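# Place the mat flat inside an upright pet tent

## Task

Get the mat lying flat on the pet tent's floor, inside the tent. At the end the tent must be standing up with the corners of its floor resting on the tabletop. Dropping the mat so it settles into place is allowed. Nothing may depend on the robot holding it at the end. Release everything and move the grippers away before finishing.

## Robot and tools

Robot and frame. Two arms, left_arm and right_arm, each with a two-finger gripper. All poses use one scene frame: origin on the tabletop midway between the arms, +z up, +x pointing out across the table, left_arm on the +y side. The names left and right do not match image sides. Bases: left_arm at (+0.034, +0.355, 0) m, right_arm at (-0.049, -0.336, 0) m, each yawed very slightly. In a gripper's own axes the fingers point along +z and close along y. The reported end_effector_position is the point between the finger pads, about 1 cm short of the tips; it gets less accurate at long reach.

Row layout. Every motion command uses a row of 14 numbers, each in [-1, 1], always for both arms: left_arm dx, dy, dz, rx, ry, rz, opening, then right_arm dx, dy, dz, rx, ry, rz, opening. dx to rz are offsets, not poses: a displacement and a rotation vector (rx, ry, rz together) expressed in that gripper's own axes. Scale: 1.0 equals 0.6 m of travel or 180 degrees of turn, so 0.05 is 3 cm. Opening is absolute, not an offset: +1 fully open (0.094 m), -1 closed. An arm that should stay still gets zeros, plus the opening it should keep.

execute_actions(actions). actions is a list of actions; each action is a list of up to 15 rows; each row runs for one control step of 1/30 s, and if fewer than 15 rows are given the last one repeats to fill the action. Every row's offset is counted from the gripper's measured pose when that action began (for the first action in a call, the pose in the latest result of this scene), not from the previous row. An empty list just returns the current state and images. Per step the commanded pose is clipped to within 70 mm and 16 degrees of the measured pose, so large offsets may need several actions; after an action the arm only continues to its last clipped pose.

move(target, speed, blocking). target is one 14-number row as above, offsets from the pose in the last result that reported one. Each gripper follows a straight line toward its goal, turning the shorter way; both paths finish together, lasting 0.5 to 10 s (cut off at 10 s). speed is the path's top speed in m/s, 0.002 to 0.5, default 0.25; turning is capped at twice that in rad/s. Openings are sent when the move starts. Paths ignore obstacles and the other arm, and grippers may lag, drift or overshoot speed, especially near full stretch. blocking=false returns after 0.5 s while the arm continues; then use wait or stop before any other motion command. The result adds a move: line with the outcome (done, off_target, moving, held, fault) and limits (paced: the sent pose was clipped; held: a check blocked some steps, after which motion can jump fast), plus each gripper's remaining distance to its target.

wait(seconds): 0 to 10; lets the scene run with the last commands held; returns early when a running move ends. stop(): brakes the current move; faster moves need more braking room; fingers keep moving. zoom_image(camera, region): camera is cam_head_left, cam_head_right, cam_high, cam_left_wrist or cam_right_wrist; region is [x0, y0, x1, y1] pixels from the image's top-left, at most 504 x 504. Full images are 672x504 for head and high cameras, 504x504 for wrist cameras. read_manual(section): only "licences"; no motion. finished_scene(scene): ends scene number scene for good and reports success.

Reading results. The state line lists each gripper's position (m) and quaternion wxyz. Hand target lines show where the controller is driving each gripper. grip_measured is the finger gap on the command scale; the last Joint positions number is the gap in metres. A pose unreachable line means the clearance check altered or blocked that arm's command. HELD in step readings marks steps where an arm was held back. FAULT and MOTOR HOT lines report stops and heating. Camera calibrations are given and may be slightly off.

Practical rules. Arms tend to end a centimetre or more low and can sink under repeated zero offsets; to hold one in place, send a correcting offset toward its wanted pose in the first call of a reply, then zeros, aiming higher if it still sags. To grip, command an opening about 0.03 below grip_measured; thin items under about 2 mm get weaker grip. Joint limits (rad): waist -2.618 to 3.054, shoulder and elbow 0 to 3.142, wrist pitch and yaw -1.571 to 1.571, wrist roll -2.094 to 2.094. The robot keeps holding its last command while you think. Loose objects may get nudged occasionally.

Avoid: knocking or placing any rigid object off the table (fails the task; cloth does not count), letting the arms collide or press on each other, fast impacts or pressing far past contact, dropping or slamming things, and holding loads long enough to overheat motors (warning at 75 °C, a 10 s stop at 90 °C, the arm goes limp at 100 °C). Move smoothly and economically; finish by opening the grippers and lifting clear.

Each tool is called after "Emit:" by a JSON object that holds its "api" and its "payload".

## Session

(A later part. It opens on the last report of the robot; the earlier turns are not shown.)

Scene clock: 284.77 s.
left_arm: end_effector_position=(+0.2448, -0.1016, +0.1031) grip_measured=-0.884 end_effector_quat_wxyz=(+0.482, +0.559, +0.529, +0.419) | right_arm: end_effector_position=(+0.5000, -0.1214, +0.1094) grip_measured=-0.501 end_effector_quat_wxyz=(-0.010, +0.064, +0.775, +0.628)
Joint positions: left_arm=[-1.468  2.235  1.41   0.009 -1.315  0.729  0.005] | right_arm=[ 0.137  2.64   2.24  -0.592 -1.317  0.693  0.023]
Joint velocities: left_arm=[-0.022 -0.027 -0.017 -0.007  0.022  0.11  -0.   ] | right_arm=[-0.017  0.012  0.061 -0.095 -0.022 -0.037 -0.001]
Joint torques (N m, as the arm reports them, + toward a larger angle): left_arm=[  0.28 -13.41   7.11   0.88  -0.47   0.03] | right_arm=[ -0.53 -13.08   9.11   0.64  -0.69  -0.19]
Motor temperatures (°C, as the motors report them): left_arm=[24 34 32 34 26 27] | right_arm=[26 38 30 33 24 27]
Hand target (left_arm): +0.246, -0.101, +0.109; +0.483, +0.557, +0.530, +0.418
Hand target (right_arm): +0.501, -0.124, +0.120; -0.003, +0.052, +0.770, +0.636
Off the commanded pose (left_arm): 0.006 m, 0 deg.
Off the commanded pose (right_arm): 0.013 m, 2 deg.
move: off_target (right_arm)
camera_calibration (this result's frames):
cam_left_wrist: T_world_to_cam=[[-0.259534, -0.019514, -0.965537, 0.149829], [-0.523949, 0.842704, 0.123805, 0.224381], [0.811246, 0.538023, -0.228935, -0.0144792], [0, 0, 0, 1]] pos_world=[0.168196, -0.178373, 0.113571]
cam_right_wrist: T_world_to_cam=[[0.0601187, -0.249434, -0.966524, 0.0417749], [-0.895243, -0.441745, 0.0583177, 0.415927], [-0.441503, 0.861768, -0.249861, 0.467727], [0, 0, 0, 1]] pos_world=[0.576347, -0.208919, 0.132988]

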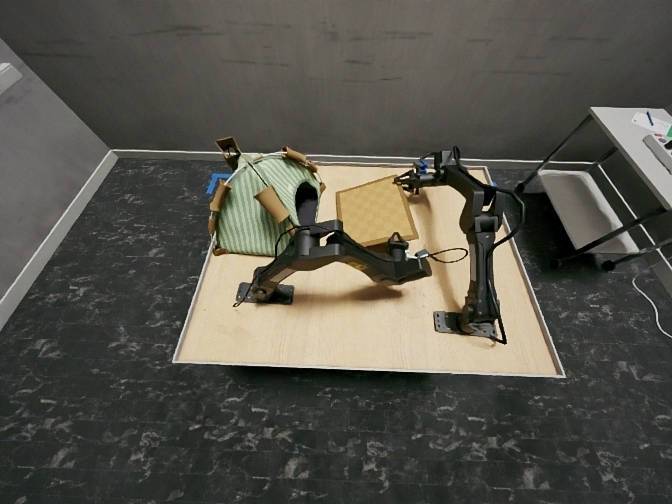

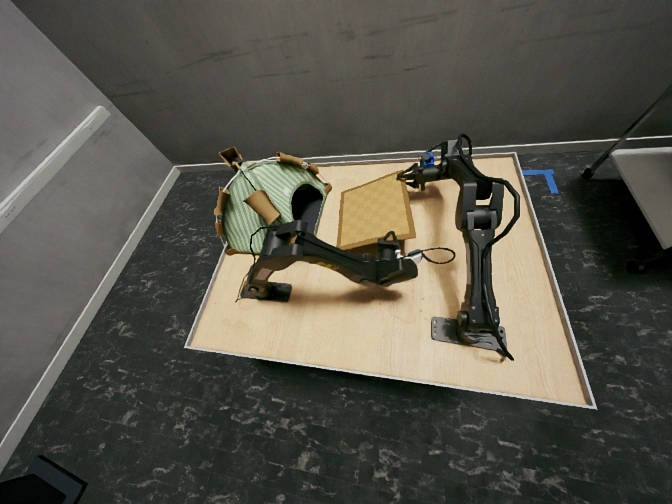

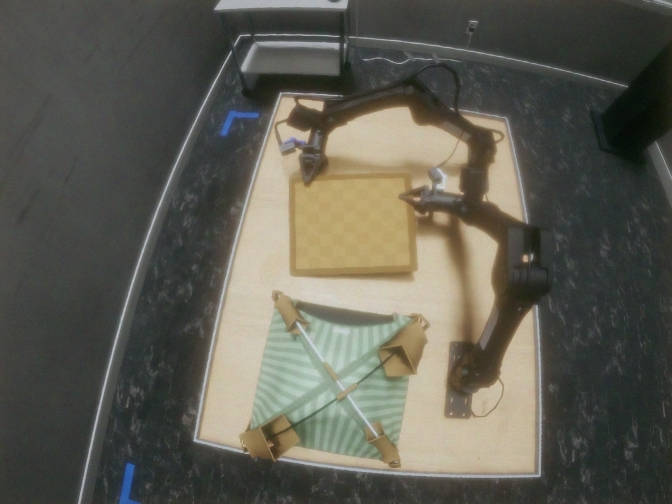

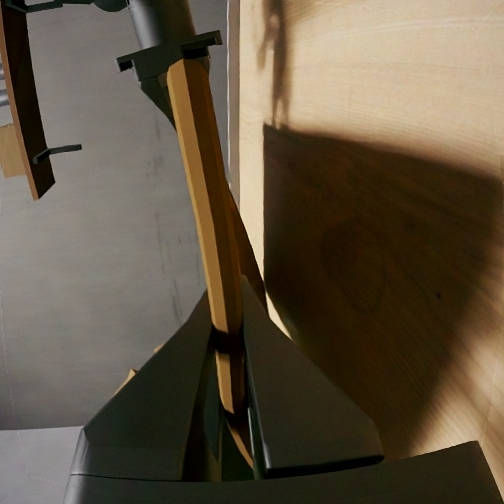

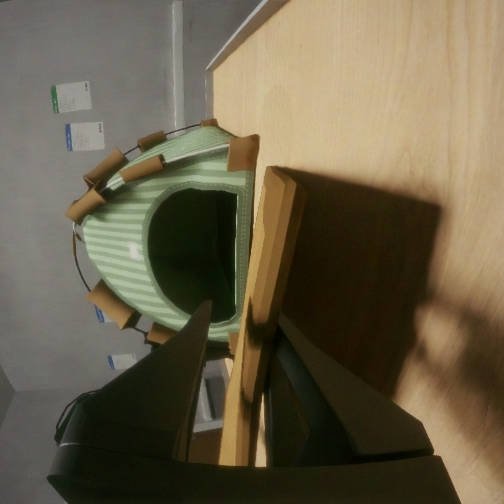

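Emit:
{"api": "move", "payload": {"target": [0,0.01,0,0,0,0,-0.95, 0,0.02,0.025,0,0,0,-0.5], "speed": 0.05}}

Emit:
{"api": "move", "payload": {"target": [0,0.01,0,0,0,0,-0.95, 0,0.01,0,0,0,0,-0.94]}}

Emit:
{"api": "move", "payload": {"target": [0,0.0,0.11,-0.22,0,0,-0.95, 0.08,0,0,0,0,0.25,-0.94], "speed": 0.06}}

Scene clock: 285.73 s.
left_arm: end_effector_position=(+0.2448, -0.1016, +0.1031) grip_measured=-0.884 end_effector_quat_wxyz=(+0.481, +0.560, +0.528, +0.420) | right_arm: end_effector_position=(+0.5017, -0.1078, +0.1093) grip_measured=-0.501 end_effector_quat_wxyz=(-0.020, +0.078, +0.779, +0.622)
Joint positions: left_arm=[-1.468  2.235  1.41   0.009 -1.315  0.733  0.005] | right_arm=[ 0.163  2.64   2.244 -0.548 -1.289  0.776  0.023]
Joint velocities: left_arm=[-0.007  0.012  0.007  0.081 -0.022 -0.081  0.   ] | right_arm=[ 0.022 -0.002 -0.007  0.095  0.037  0.051 -0.001]
Joint torques (N m, as the arm reports them, + toward a larger angle): left_arm=[  0.21 -13.44   7.23   0.88  -0.46   0.  ] | right_arm=[  0.4  -13.92   6.66   1.09  -0.54   0.02]
Motor temperatures (°C, as the motors report them): left_arm=[24 35 32 34 26 27] | right_arm=[26 38 30 33 24 27]
Hand target (left_arm): +0.246, -0.101, +0.109; +0.482, +0.559, +0.529, +0.419
Hand target (right_arm): +0.502, -0.104, +0.118; -0.011, +0.063, +0.776, +0.628
Off the commanded pose (left_arm): 0.006 m, 0 deg.
Off the commanded pose (right_arm): 0.009 m, 2 deg.
move: done
camera_calibration (this result's frames):
cam_left_wrist: T_world_to_cam=[[-0.259434, -0.0153033, -0.965639, 0.150192], [-0.523092, 0.842733, 0.127182, 0.223864], [0.81183, 0.538114, -0.226639, -0.0148248], [0, 0, 0, 1]] pos_world=[0.168102, -0.178382, 0.1132]
cam_right_wrist: T_world_to_cam=[[0.0258439, -0.262297, -0.964641, 0.0605588], [-0.896167, -0.433666, 0.0939094, 0.420905], [-0.442964, 0.862052, -0.246269, 0.457082], [0, 0, 0, 1]] pos_world=[0.578107, -0.195612, 0.131456]

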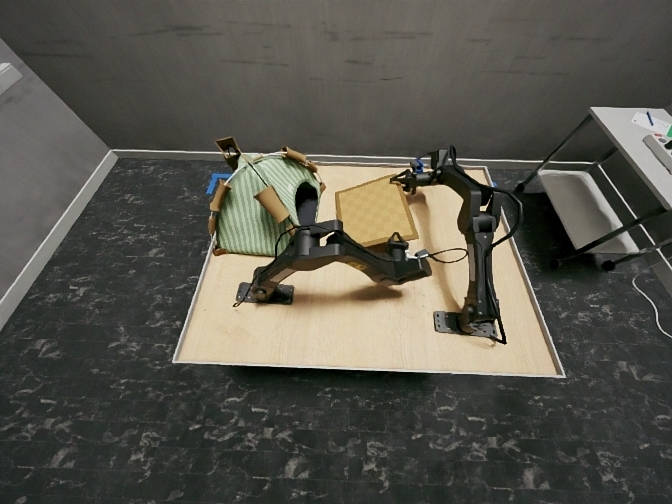

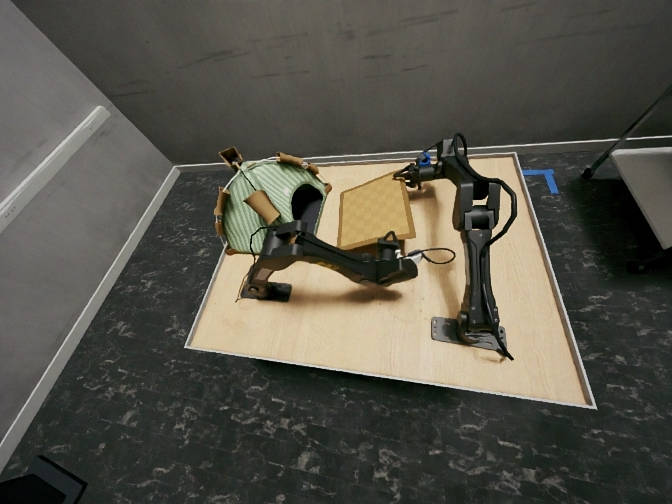

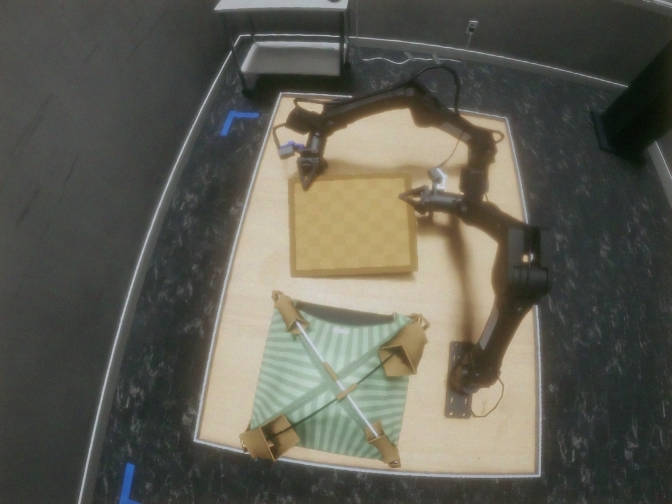

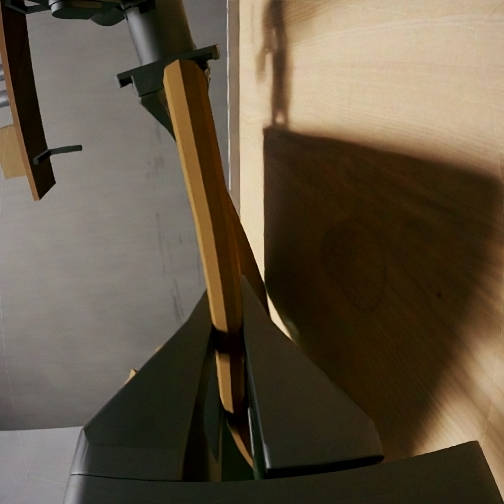

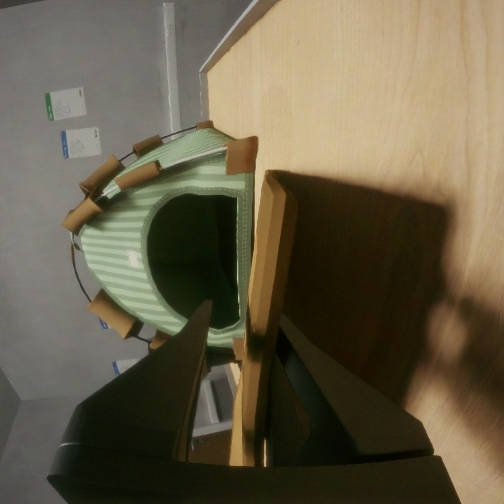

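Scene clock: 286.43 s.
left_arm: end_effector_position=(+0.2448, -0.1016, +0.1031) grip_measured=-0.884 end_effector_quat_wxyz=(+0.480, +0.561, +0.527, +0.421) | right_arm: end_effector_position=(+0.5021, -0.1082, +0.1077) grip_measured=-0.883 end_effector_quat_wxyz=(-0.021, +0.083, +0.781, +0.619)
Joint positions: left_arm=[-1.468  2.235  1.41   0.009 -1.315  0.736  0.005] | right_arm=[ 0.163  2.64   2.244 -0.554 -1.28   0.781  0.006]
Joint velocities: left_arm=[ 0.007  0.007 -0.002 -0.051 -0.081 -0.007  0.   ] | right_arm=[-0.007  0.012 -0.027 -0.051 -0.11   0.081  0.   ]
Joint torques (N m, as the arm reports them, + toward a larger angle): left_arm=[  0.3  -13.33   7.16   0.85  -0.46   0.03] | right_arm=[  0.2  -13.39   8.12   0.77  -0.5    0.01]
Motor temperatures (°C, as the motors report them): left_arm=[24 35 32 34 26 27] | right_arm=[26 39 30 33 24 27]
Hand target (left_arm): +0.246, -0.101, +0.109; +0.481, +0.560, +0.528, +0.420
Hand target (right_arm): +0.503, -0.107, +0.115; -0.019, +0.078, +0.779, +0.622
Off the commanded pose (left_arm): 0.006 m, 0 deg.
Off the commanded pose (right_arm): 0.008 m, 1 deg.
move: done
camera_calibration (this result's frames):
cam_left_wrist: T_world_to_cam=[[-0.259127, -0.0118958, -0.96577, 0.150477], [-0.522601, 0.842633, 0.129841, 0.22346], [0.812245, 0.538357, -0.224566, -0.0151151], [0, 0, 0, 1]] pos_world=[0.16805, -0.178367, 0.112918]
cam_right_wrist: T_world_to_cam=[[0.0143731, -0.269519, -0.962888, 0.0636427], [-0.897843, -0.427316, 0.106206, 0.421373], [-0.440082, 0.862995, -0.248127, 0.456028], [0, 0, 0, 1]] pos_world=[0.578102, -0.196337, 0.129681]

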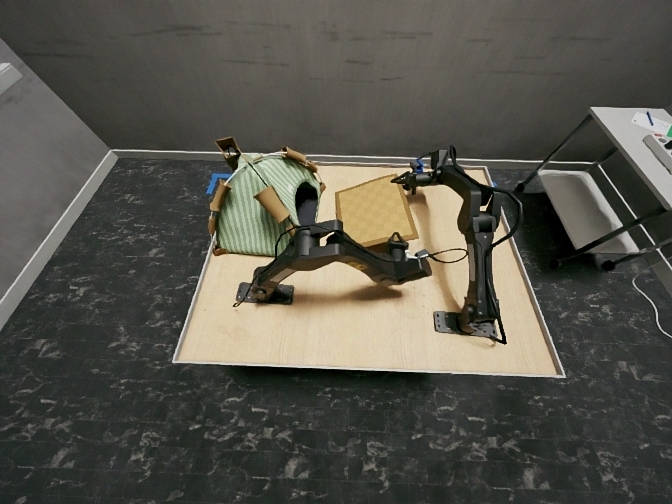

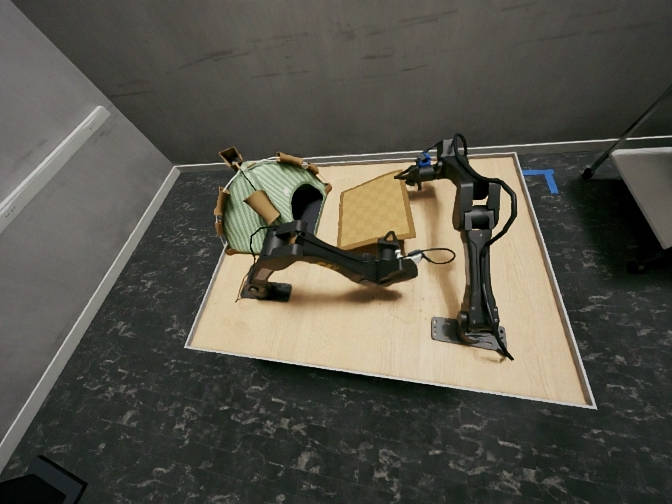

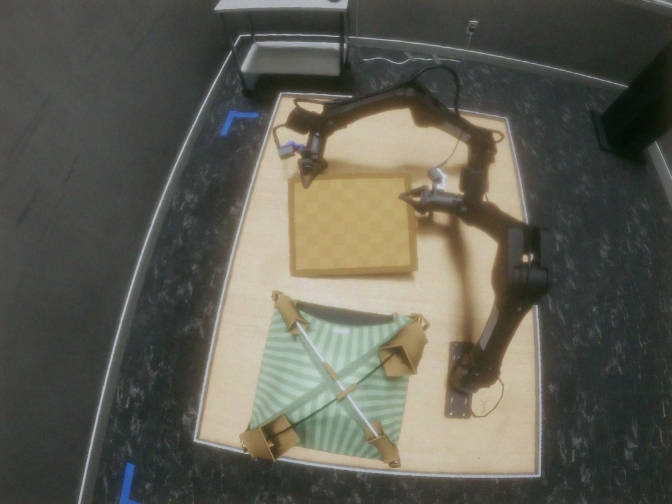

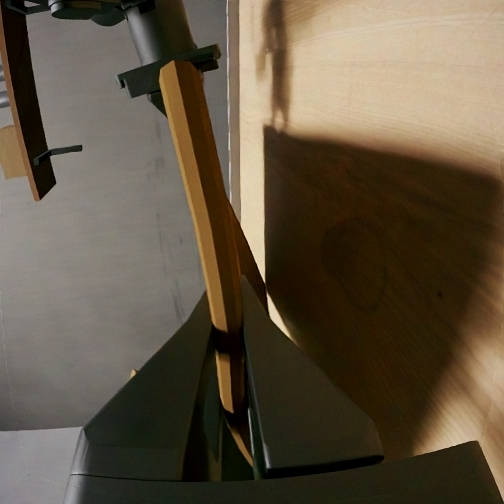

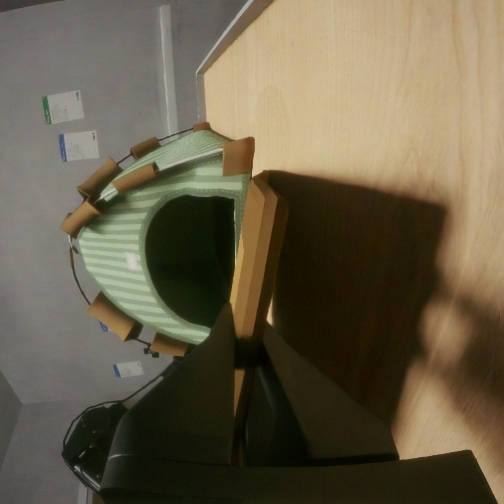

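Scene clock: 293.30 s.
left_arm: end_effector_position=(+0.3019, -0.0973, +0.0910) grip_measured=-0.884 end_effector_quat_wxyz=(+0.552, +0.486, +0.463, +0.495) | right_arm: end_effector_position=(+0.4658, -0.1174, +0.0872) grip_measured=-0.883 end_effector_quat_wxyz=(-0.250, +0.409, +0.686, +0.548)
Joint positions: left_arm=[-1.346  2.574  1.344  1.572 -1.272  1.869  0.005] | right_arm=[ 0.159  2.45   1.829 -0.33  -1.226  1.615  0.006]
Joint velocities: left_arm=[ 0.017  0.002 -0.017  0.051  0.007  0.066 -0.   ] | right_arm=[-0.002 -0.027 -0.007  0.022  0.095 -0.007 -0.   ]
Joint torques (N m, as the arm reports them, + toward a larger angle): left_arm=[  1.66 -11.21   7.79   0.97   0.73  -0.07] | right_arm=[  1.86 -15.3    5.71   0.9   -0.91  -0.07]
Motor temperatures (°C, as the motors report them): left_arm=[24 35 32 35 26 27] | right_arm=[26 42 30 33 25 27]
Hand target (left_arm): +0.309, -0.108, +0.089; +0.567, +0.490, +0.447, +0.487
Hand target (right_arm): +0.456, -0.103, +0.114; -0.257, +0.375, +0.690, +0.563
Off the commanded pose (left_arm): 0.013 m, 23 deg; orientation clipped at the last step of the last action.
Off the commanded pose (right_arm): 0.032 m, 4 deg.
joint sent to its limit (left arm) — the command would take joint 4 (wrist pitch) past its upper limit, so that joint was sent only as far as its limit.
move: off_target (left_arm, right_arm); limits=paced
camera_calibration (this result's frames):
cam_left_wrist: T_world_to_cam=[[0.0219637, -0.0333844, -0.999201, 0.0697352], [-0.549678, 0.834421, -0.0399615, 0.274058], [0.835088, 0.550116, -0.0000236947, -0.0927731], [0, 0, 0, 1]] pos_world=[0.226585, -0.175315, 0.0806291]
cam_right_wrist: T_world_to_cam=[[-0.731009, -0.148577, -0.665996, 0.377538], [-0.625988, -0.242456, 0.741184, 0.22676], [-0.271598, 0.958718, 0.0842305, 0.34667], [0, 0, 0, 1]] pos_world=[0.512087, -0.221285, 0.0541672]

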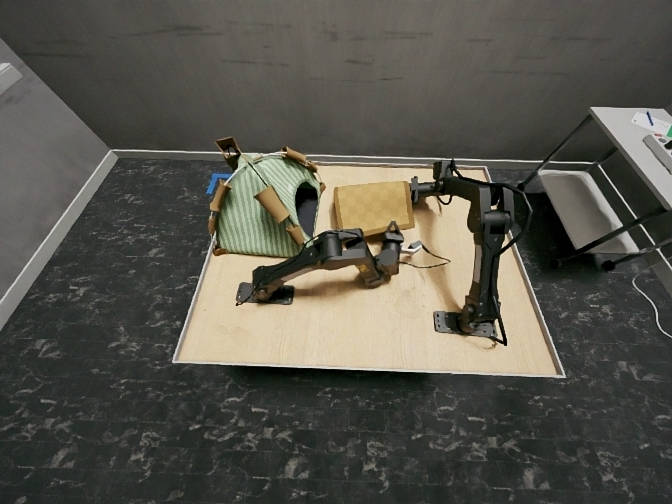

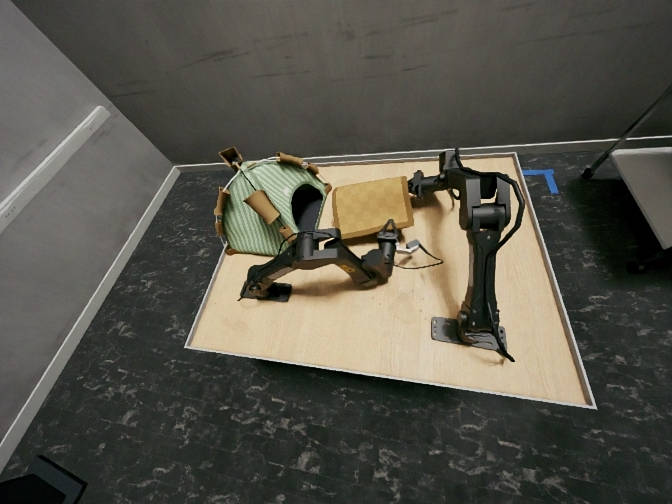

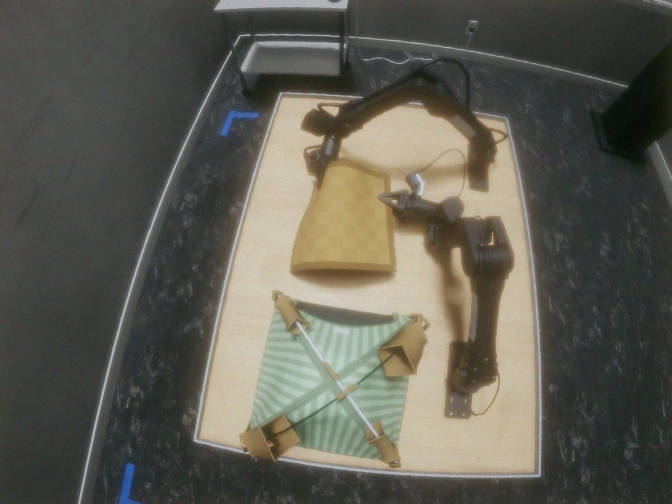

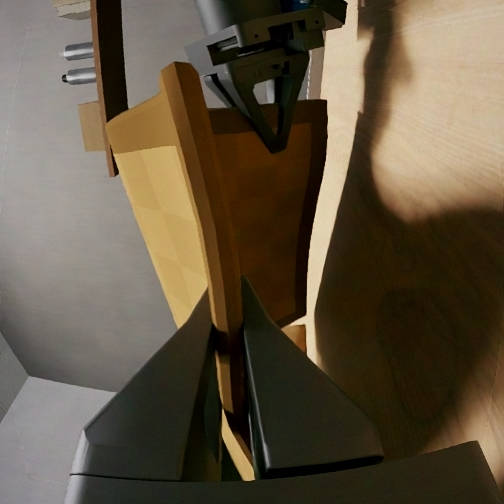

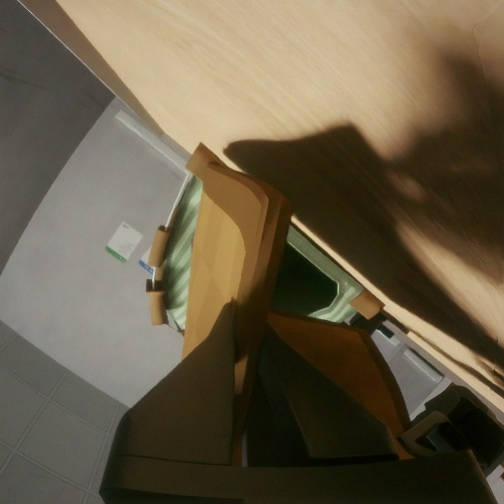

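Emit:
{"api": "move", "payload": {"target": [0,-0.06,0.01,0,0,0,-0.95, 0.02,0.01,0,0.09,0.06,-0.03,-0.94], "speed": 0.06}}

Scene clock: 296.60 s.
left_arm: end_effector_position=(+0.3022, -0.0958, +0.0619) grip_measured=-0.884 end_effector_quat_wxyz=(+0.544, +0.491, +0.467, +0.494) | right_arm: end_effector_position=(+0.4703, -0.1195, +0.0865) grip_measured=-0.883 end_effector_quat_wxyz=(-0.278, +0.337, +0.736, +0.517)
Joint positions: left_arm=[-1.346  2.643  1.363  1.572 -1.282  1.828  0.005] | right_arm=[ 0.151  2.919  2.818 -1.397 -1.255  1.     0.006]
Joint velocities: left_arm=[-0.007  0.017 -0.022 -0.037  0.007 -0.066 -0.001] | right_arm=[-0.012  0.032  0.076 -0.095  0.037  0.022 -0.   ]
Joint torques (N m, as the arm reports them, + toward a larger angle): left_arm=[  1.94 -11.14   7.4    0.97   0.44  -0.15] | right_arm=[  0.7  -13.41   8.22  -0.27  -0.94  -0.24]
Motor temperatures (°C, as the motors report them): left_arm=[24 36 32 35 26 27] | right_arm=[26 43 30 32 25 27]
Hand target (left_arm): +0.311, -0.099, +0.056; +0.550, +0.490, +0.465, +0.492
Hand target (right_arm): +0.464, -0.113, +0.099; -0.290, +0.326, +0.729, +0.528
Off the commanded pose (left_arm): 0.012 m, 1 deg.
Off the commanded pose (right_arm): 0.016 m, 10 deg.
joint sent to its limit (left arm) — the command would take joint 4 (wrist pitch) past its upper limit, so that joint was sent only as far as its limit.
move: off_target (left_arm, right_arm)
camera_calibration (this result's frames):
cam_left_wrist: T_world_to_cam=[[0.00545203, -0.0248103, -0.999677, 0.0465619], [-0.555569, 0.831134, -0.0236573, 0.272218], [0.831452, 0.555519, -0.00925249, -0.0916329], [0, 0, 0, 1]] pos_world=[0.227171, -0.174191, 0.052139]
cam_right_wrist: T_world_to_cam=[[-0.662324, -0.303917, -0.684808, 0.330741], [-0.601157, -0.329932, 0.727843, 0.208614], [-0.447144, 0.893744, 0.0358204, 0.429024], [0, 0, 0, 1]] pos_world=[0.536303, -0.214091, 0.0592884]

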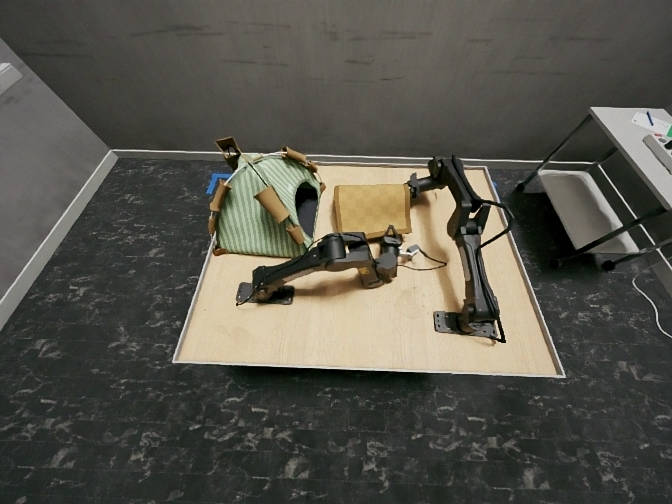

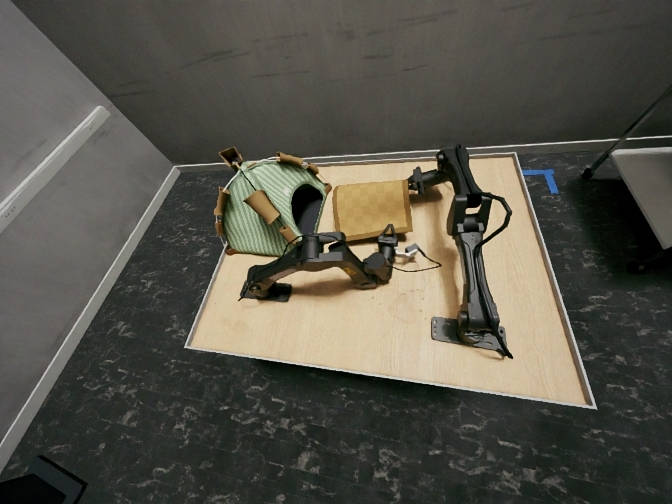

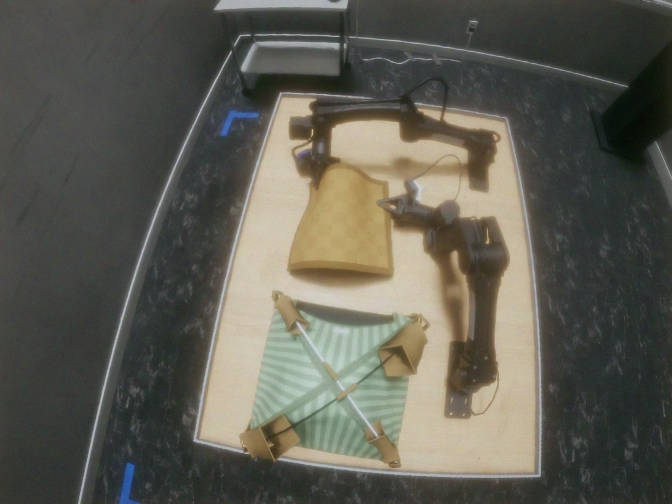

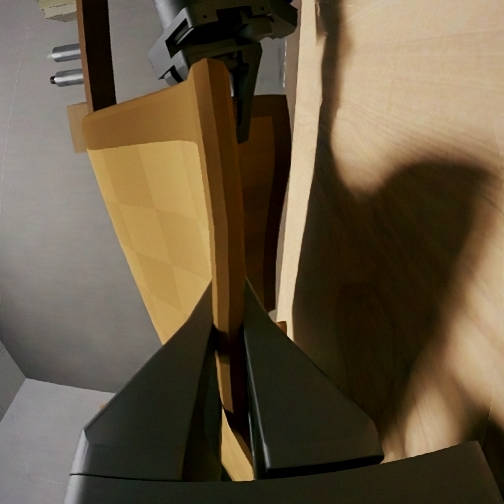

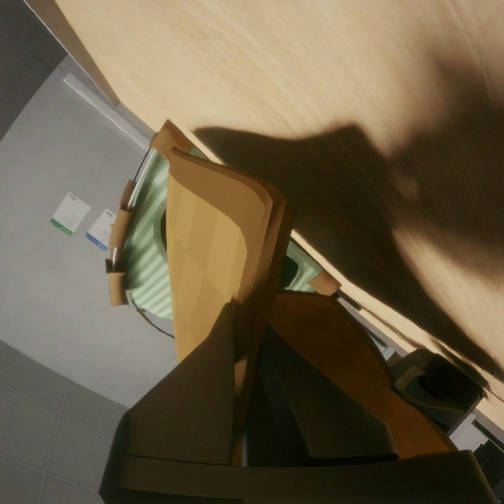

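Emit:
{"api": "move", "payload": {"target": [0,0.0,0.0,0,-0.13,0,-0.95, 0.02,0.01,0,0,0,0,-0.94], "speed": 0.06}}

Scene clock: 300.33 s.
left_arm: end_effector_position=(+0.3053, -0.0852, +0.0548) grip_measured=-0.884 end_effector_quat_wxyz=(+0.606, +0.570, +0.379, +0.405) | right_arm: end_effector_position=(+0.4726, -0.1233, +0.0820) grip_measured=-0.883 end_effector_quat_wxyz=(-0.273, +0.347, +0.740, +0.508)
Joint positions: left_arm=[-1.27   2.509  1.036  1.573 -0.894  1.651  0.005] | right_arm=[ 0.146  2.92   2.82  -1.391 -1.229  1.016  0.006]
Joint velocities: left_arm=[ 0.002 -0.017 -0.002  0.022 -0.037  0.037 -0.   ] | right_arm=[-0.002  0.002 -0.022 -0.022 -0.037 -0.007 -0.   ]
Joint torques (N m, as the arm reports them, + toward a larger angle): left_arm=[  0.72 -13.62   2.91   1.3    0.87   0.03] | right_arm=[  1.08 -15.28   5.88   0.05  -0.8    0.  ]
Motor temperatures (°C, as the motors report them): left_arm=[24 36 32 35 26 27] | right_arm=[26 44 30 32 25 27]
Hand target (left_arm): +0.302, -0.095, +0.061; +0.623, +0.584, +0.351, +0.384
Hand target (right_arm): +0.468, -0.115, +0.099; -0.279, +0.336, +0.736, +0.517
Off the commanded pose (left_arm): 0.013 m, 5 deg.
Off the commanded pose (right_arm): 0.019 m, 2 deg.
joint sent to its limit (left arm) — the command would take joint 4 (wrist pitch) past its upper limit, so that joint was sent only as far as its limit.
move: off_target (left_arm, right_arm)
camera_calibration (this result's frames):
cam_left_wrist: T_world_to_cam=[[-0.0106926, 0.00516113, -0.99993, 0.0472619], [-0.265551, 0.964065, 0.00781566, 0.186031], [0.964037, 0.265616, -0.00893785, -0.165378], [0, 0, 0, 1]] pos_world=[0.209337, -0.135663, 0.0443265]
cam_right_wrist: T_world_to_cam=[[-0.670589, -0.314248, -0.671981, 0.32965], [-0.599947, -0.303046, 0.740423, 0.213685], [-0.436318, 0.899673, 0.0146872, 0.430969], [0, 0, 0, 1]] pos_world=[0.537299, -0.219383, 0.0569709]

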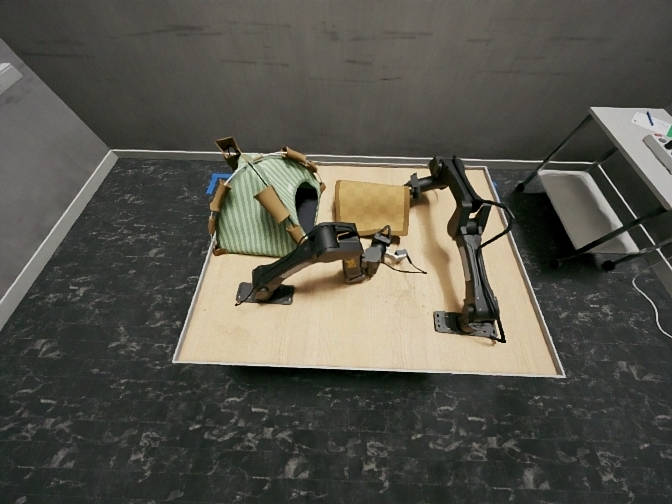

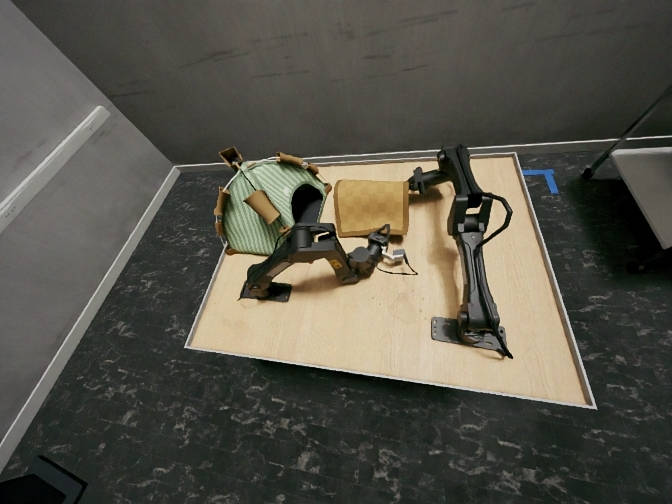

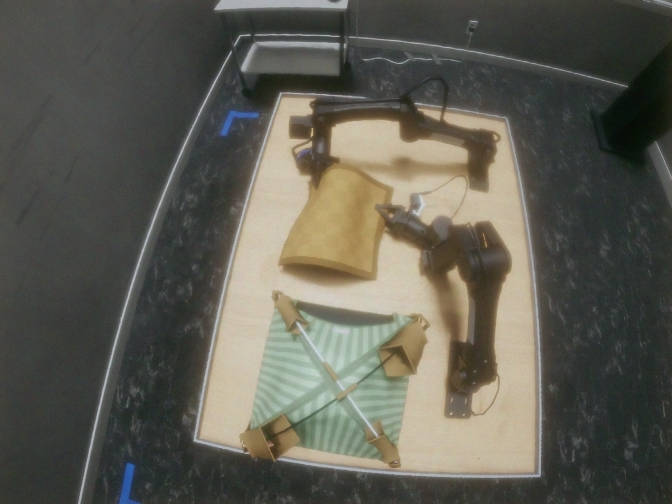

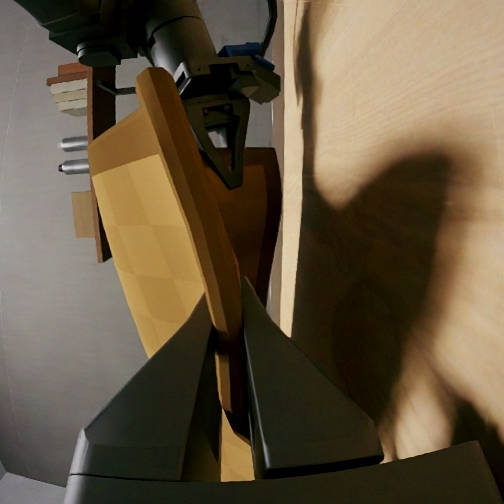

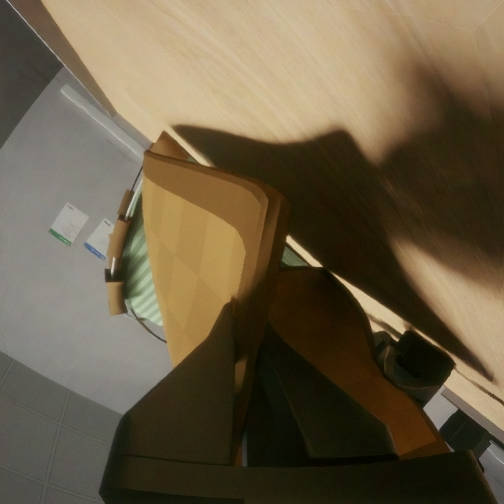

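Emit:
{"api": "move", "payload": {"target": [0.07,0.01,-0.137,0,0,0,-0.95, 0.138,-0.077,0.109,0,0,0,-0.94], "speed": 0.06}}

Scene clock: 302.87 s.
left_arm: end_effector_position=(+0.2493, -0.0122, +0.0504) grip_measured=-0.884 end_effector_quat_wxyz=(+0.565, +0.592, +0.410, +0.403) | right_arm: end_effector_position=(+0.3942, -0.0650, +0.0767) grip_measured=-0.883 end_effector_quat_wxyz=(-0.266, +0.374, +0.739, +0.494)
Joint positions: left_arm=[-1.397  2.322  0.671  1.573 -1.074  1.517  0.005] | right_arm=[ 0.293  2.319  1.643 -0.425 -1.142  1.471  0.006]
Joint velocities: left_arm=[ 0.002 -0.007  0.007  0.007 -0.081 -0.051 -0.001] | right_arm=[ 0.002  0.002  0.027  0.022 -0.037  0.037 -0.   ]
Joint torques (N m, as the arm reports them, + toward a larger angle): left_arm=[ -0.38 -11.5    1.79   1.27   0.17  -0.12] | right_arm=[  1.8  -13.94   5.27   0.69  -0.91  -0.05]
Motor temperatures (°C, as the motors report them): left_arm=[24 37 32 35 26 27] | right_arm=[26 45 30 32 25 27]
Hand target (left_arm): +0.246, -0.014, +0.056; +0.573, +0.595, +0.405, +0.393
Hand target (right_arm): +0.383, -0.053, +0.099; -0.275, +0.346, +0.739, +0.508
Off the commanded pose (left_arm): 0.007 m, 6 deg.
Off the commanded pose (right_arm): 0.026 m, 4 deg.
joint sent to its limit (left arm) — the command would take joint 4 (wrist pitch) past its upper limit, so that joint was sent only as far as its limit.
move: off_target (left_arm, right_arm)
camera_calibration (this result's frames):
cam_left_wrist: T_world_to_cam=[[-0.100373, 0.0496206, -0.993712, 0.0644456], [-0.311069, 0.947122, 0.0787147, 0.1084], [0.945072, 0.317014, -0.07963, -0.121934], [0, 0, 0, 1]] pos_world=[0.155425, -0.0672106, 0.0457981]
cam_right_wrist: T_world_to_cam=[[-0.701135, -0.313183, -0.640567, 0.301552], [-0.590041, -0.249548, 0.76784, 0.185746], [-0.400326, 0.91632, -0.00982402, 0.333116], [0, 0, 0, 1]] pos_world=[0.454381, -0.164447, 0.0538131]

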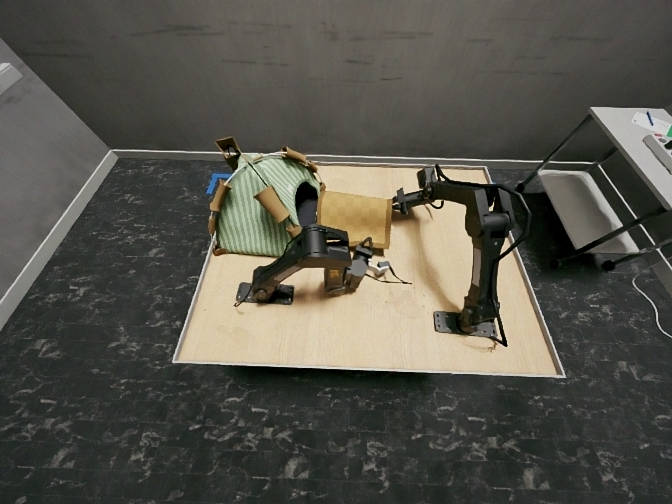

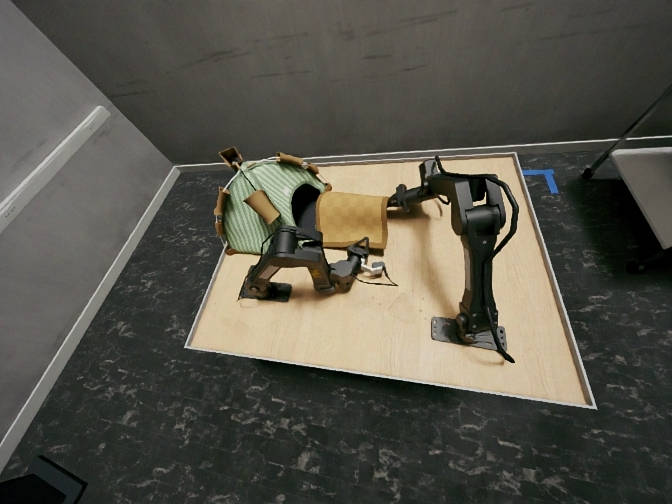

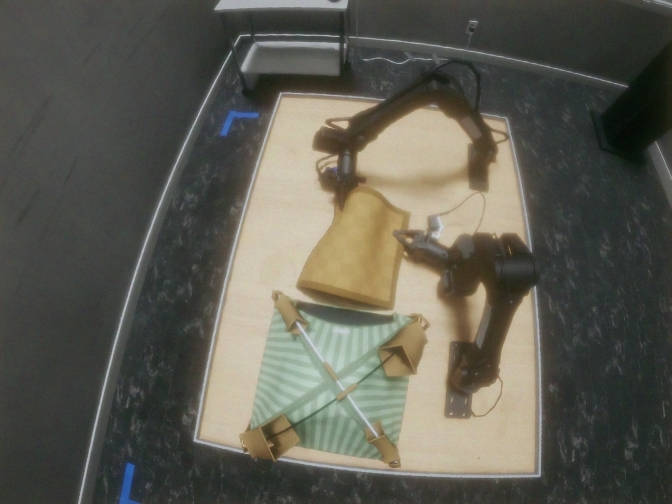

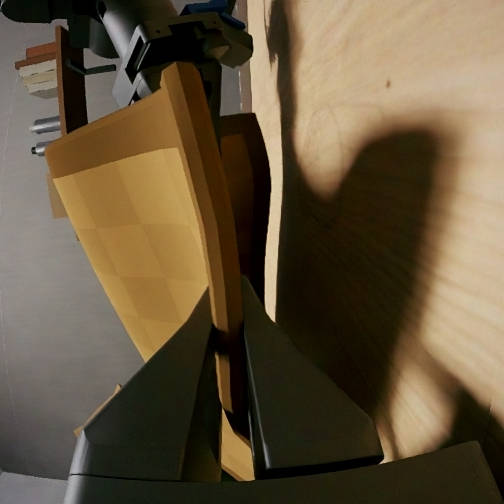

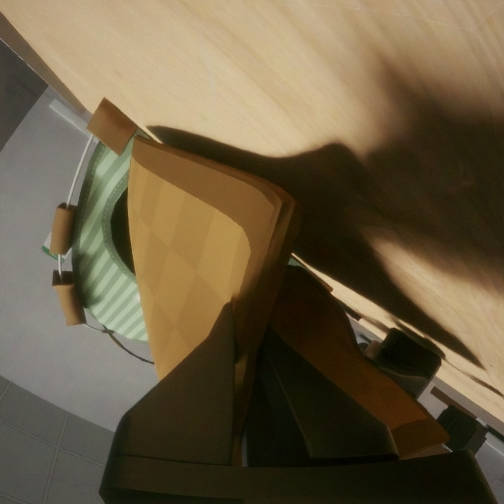

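Emit:
{"api": "move", "payload": {"target": [0,0.015,0.03,0,-0.09,0,-0.95, 0.03,0.02,0,0.09,0.06,-0.04,-0.94], "speed": 0.06}}

Scene clock: 306.30 s.
left_arm: end_effector_position=(+0.2693, -0.0139, +0.0522) grip_measured=-0.884 end_effector_quat_wxyz=(+0.591, +0.647, +0.352, +0.330) | right_arm: end_effector_position=(+0.4024, -0.0685, +0.0838) grip_measured=-0.883 end_effector_quat_wxyz=(-0.315, +0.275, +0.791, +0.447)
Joint positions: left_arm=[-1.251  2.244  0.562  1.573 -0.706  1.51   0.005] | right_arm=[ 0.281  2.777  2.585 -1.518 -1.154  0.796  0.006]
Joint velocities: left_arm=[ 0.002 -0.027  0.002 -0.037  0.022 -0.051 -0.   ] | right_arm=[-0.002 -0.022  0.002  0.022 -0.007  0.007  0.   ]
Joint torques (N m, as the arm reports them, + toward a larger angle): left_arm=[  1.05 -11.07   1.88   1.46   0.47   0.01] | right_arm=[  1.86 -13.18   7.72  -0.56  -0.72  -0.24]
Motor temperatures (°C, as the motors report them): left_arm=[24 37 31 35 26 27] | right_arm=[26 45 30 32 25 27]
Hand target (left_arm): +0.266, -0.019, +0.058; +0.602, +0.653, +0.337, +0.312
Hand target (right_arm): +0.393, -0.057, +0.095; -0.325, +0.260, +0.789, +0.451
Off the commanded pose (left_arm): 0.008 m, 4 deg.
Off the commanded pose (right_arm): 0.019 m, 6 deg.
joint sent to its limit (left arm) — the command would take joint 4 (wrist pitch) past its upper limit, so that joint was sent only as far as its limit.
joint sent to its limit (right arm) — the command would take joint 4 (wrist pitch) past its lower limit, so that joint was sent only as far as its limit.
move: off_target (left_arm, right_arm)
camera_calibration (this result's frames):
cam_left_wrist: T_world_to_cam=[[-0.128565, 0.0909692, -0.98752, 0.0761167], [-0.0941932, 0.990162, 0.103476, 0.057018], [0.987218, 0.106321, -0.118731, -0.152301], [0, 0, 0, 1]] pos_world=[0.165511, -0.0471886, 0.051184]
cam_right_wrist: T_world_to_cam=[[-0.583291, -0.499945, -0.640177, 0.25054], [-0.523853, -0.37079, 0.766872, 0.149418], [-0.620765, 0.782668, -0.0456191, 0.42223], [0, 0, 0, 1]] pos_world=[0.486516, -0.149807, 0.0650669]

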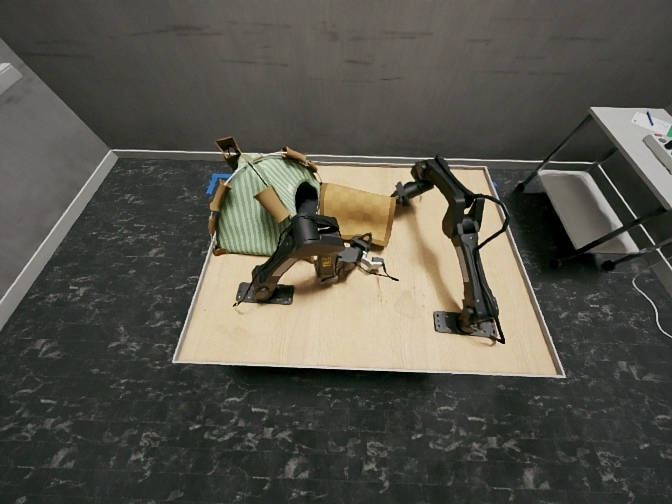

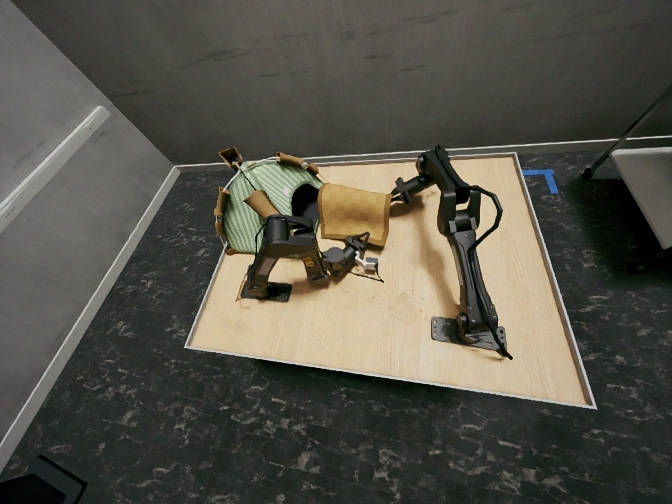

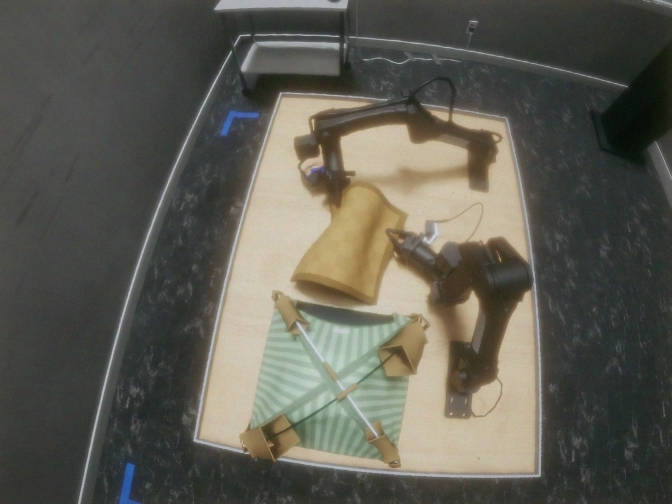

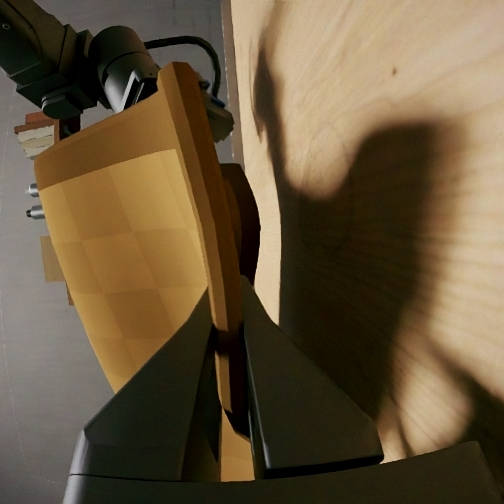

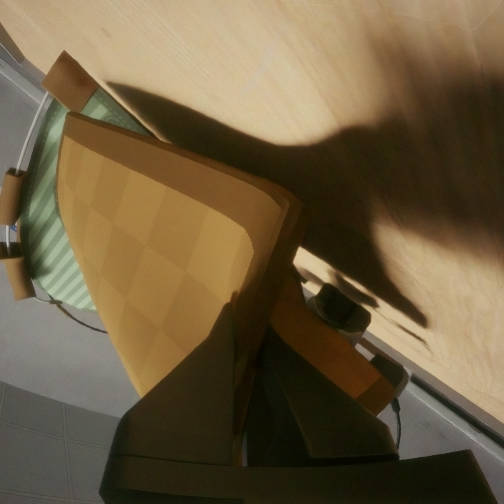

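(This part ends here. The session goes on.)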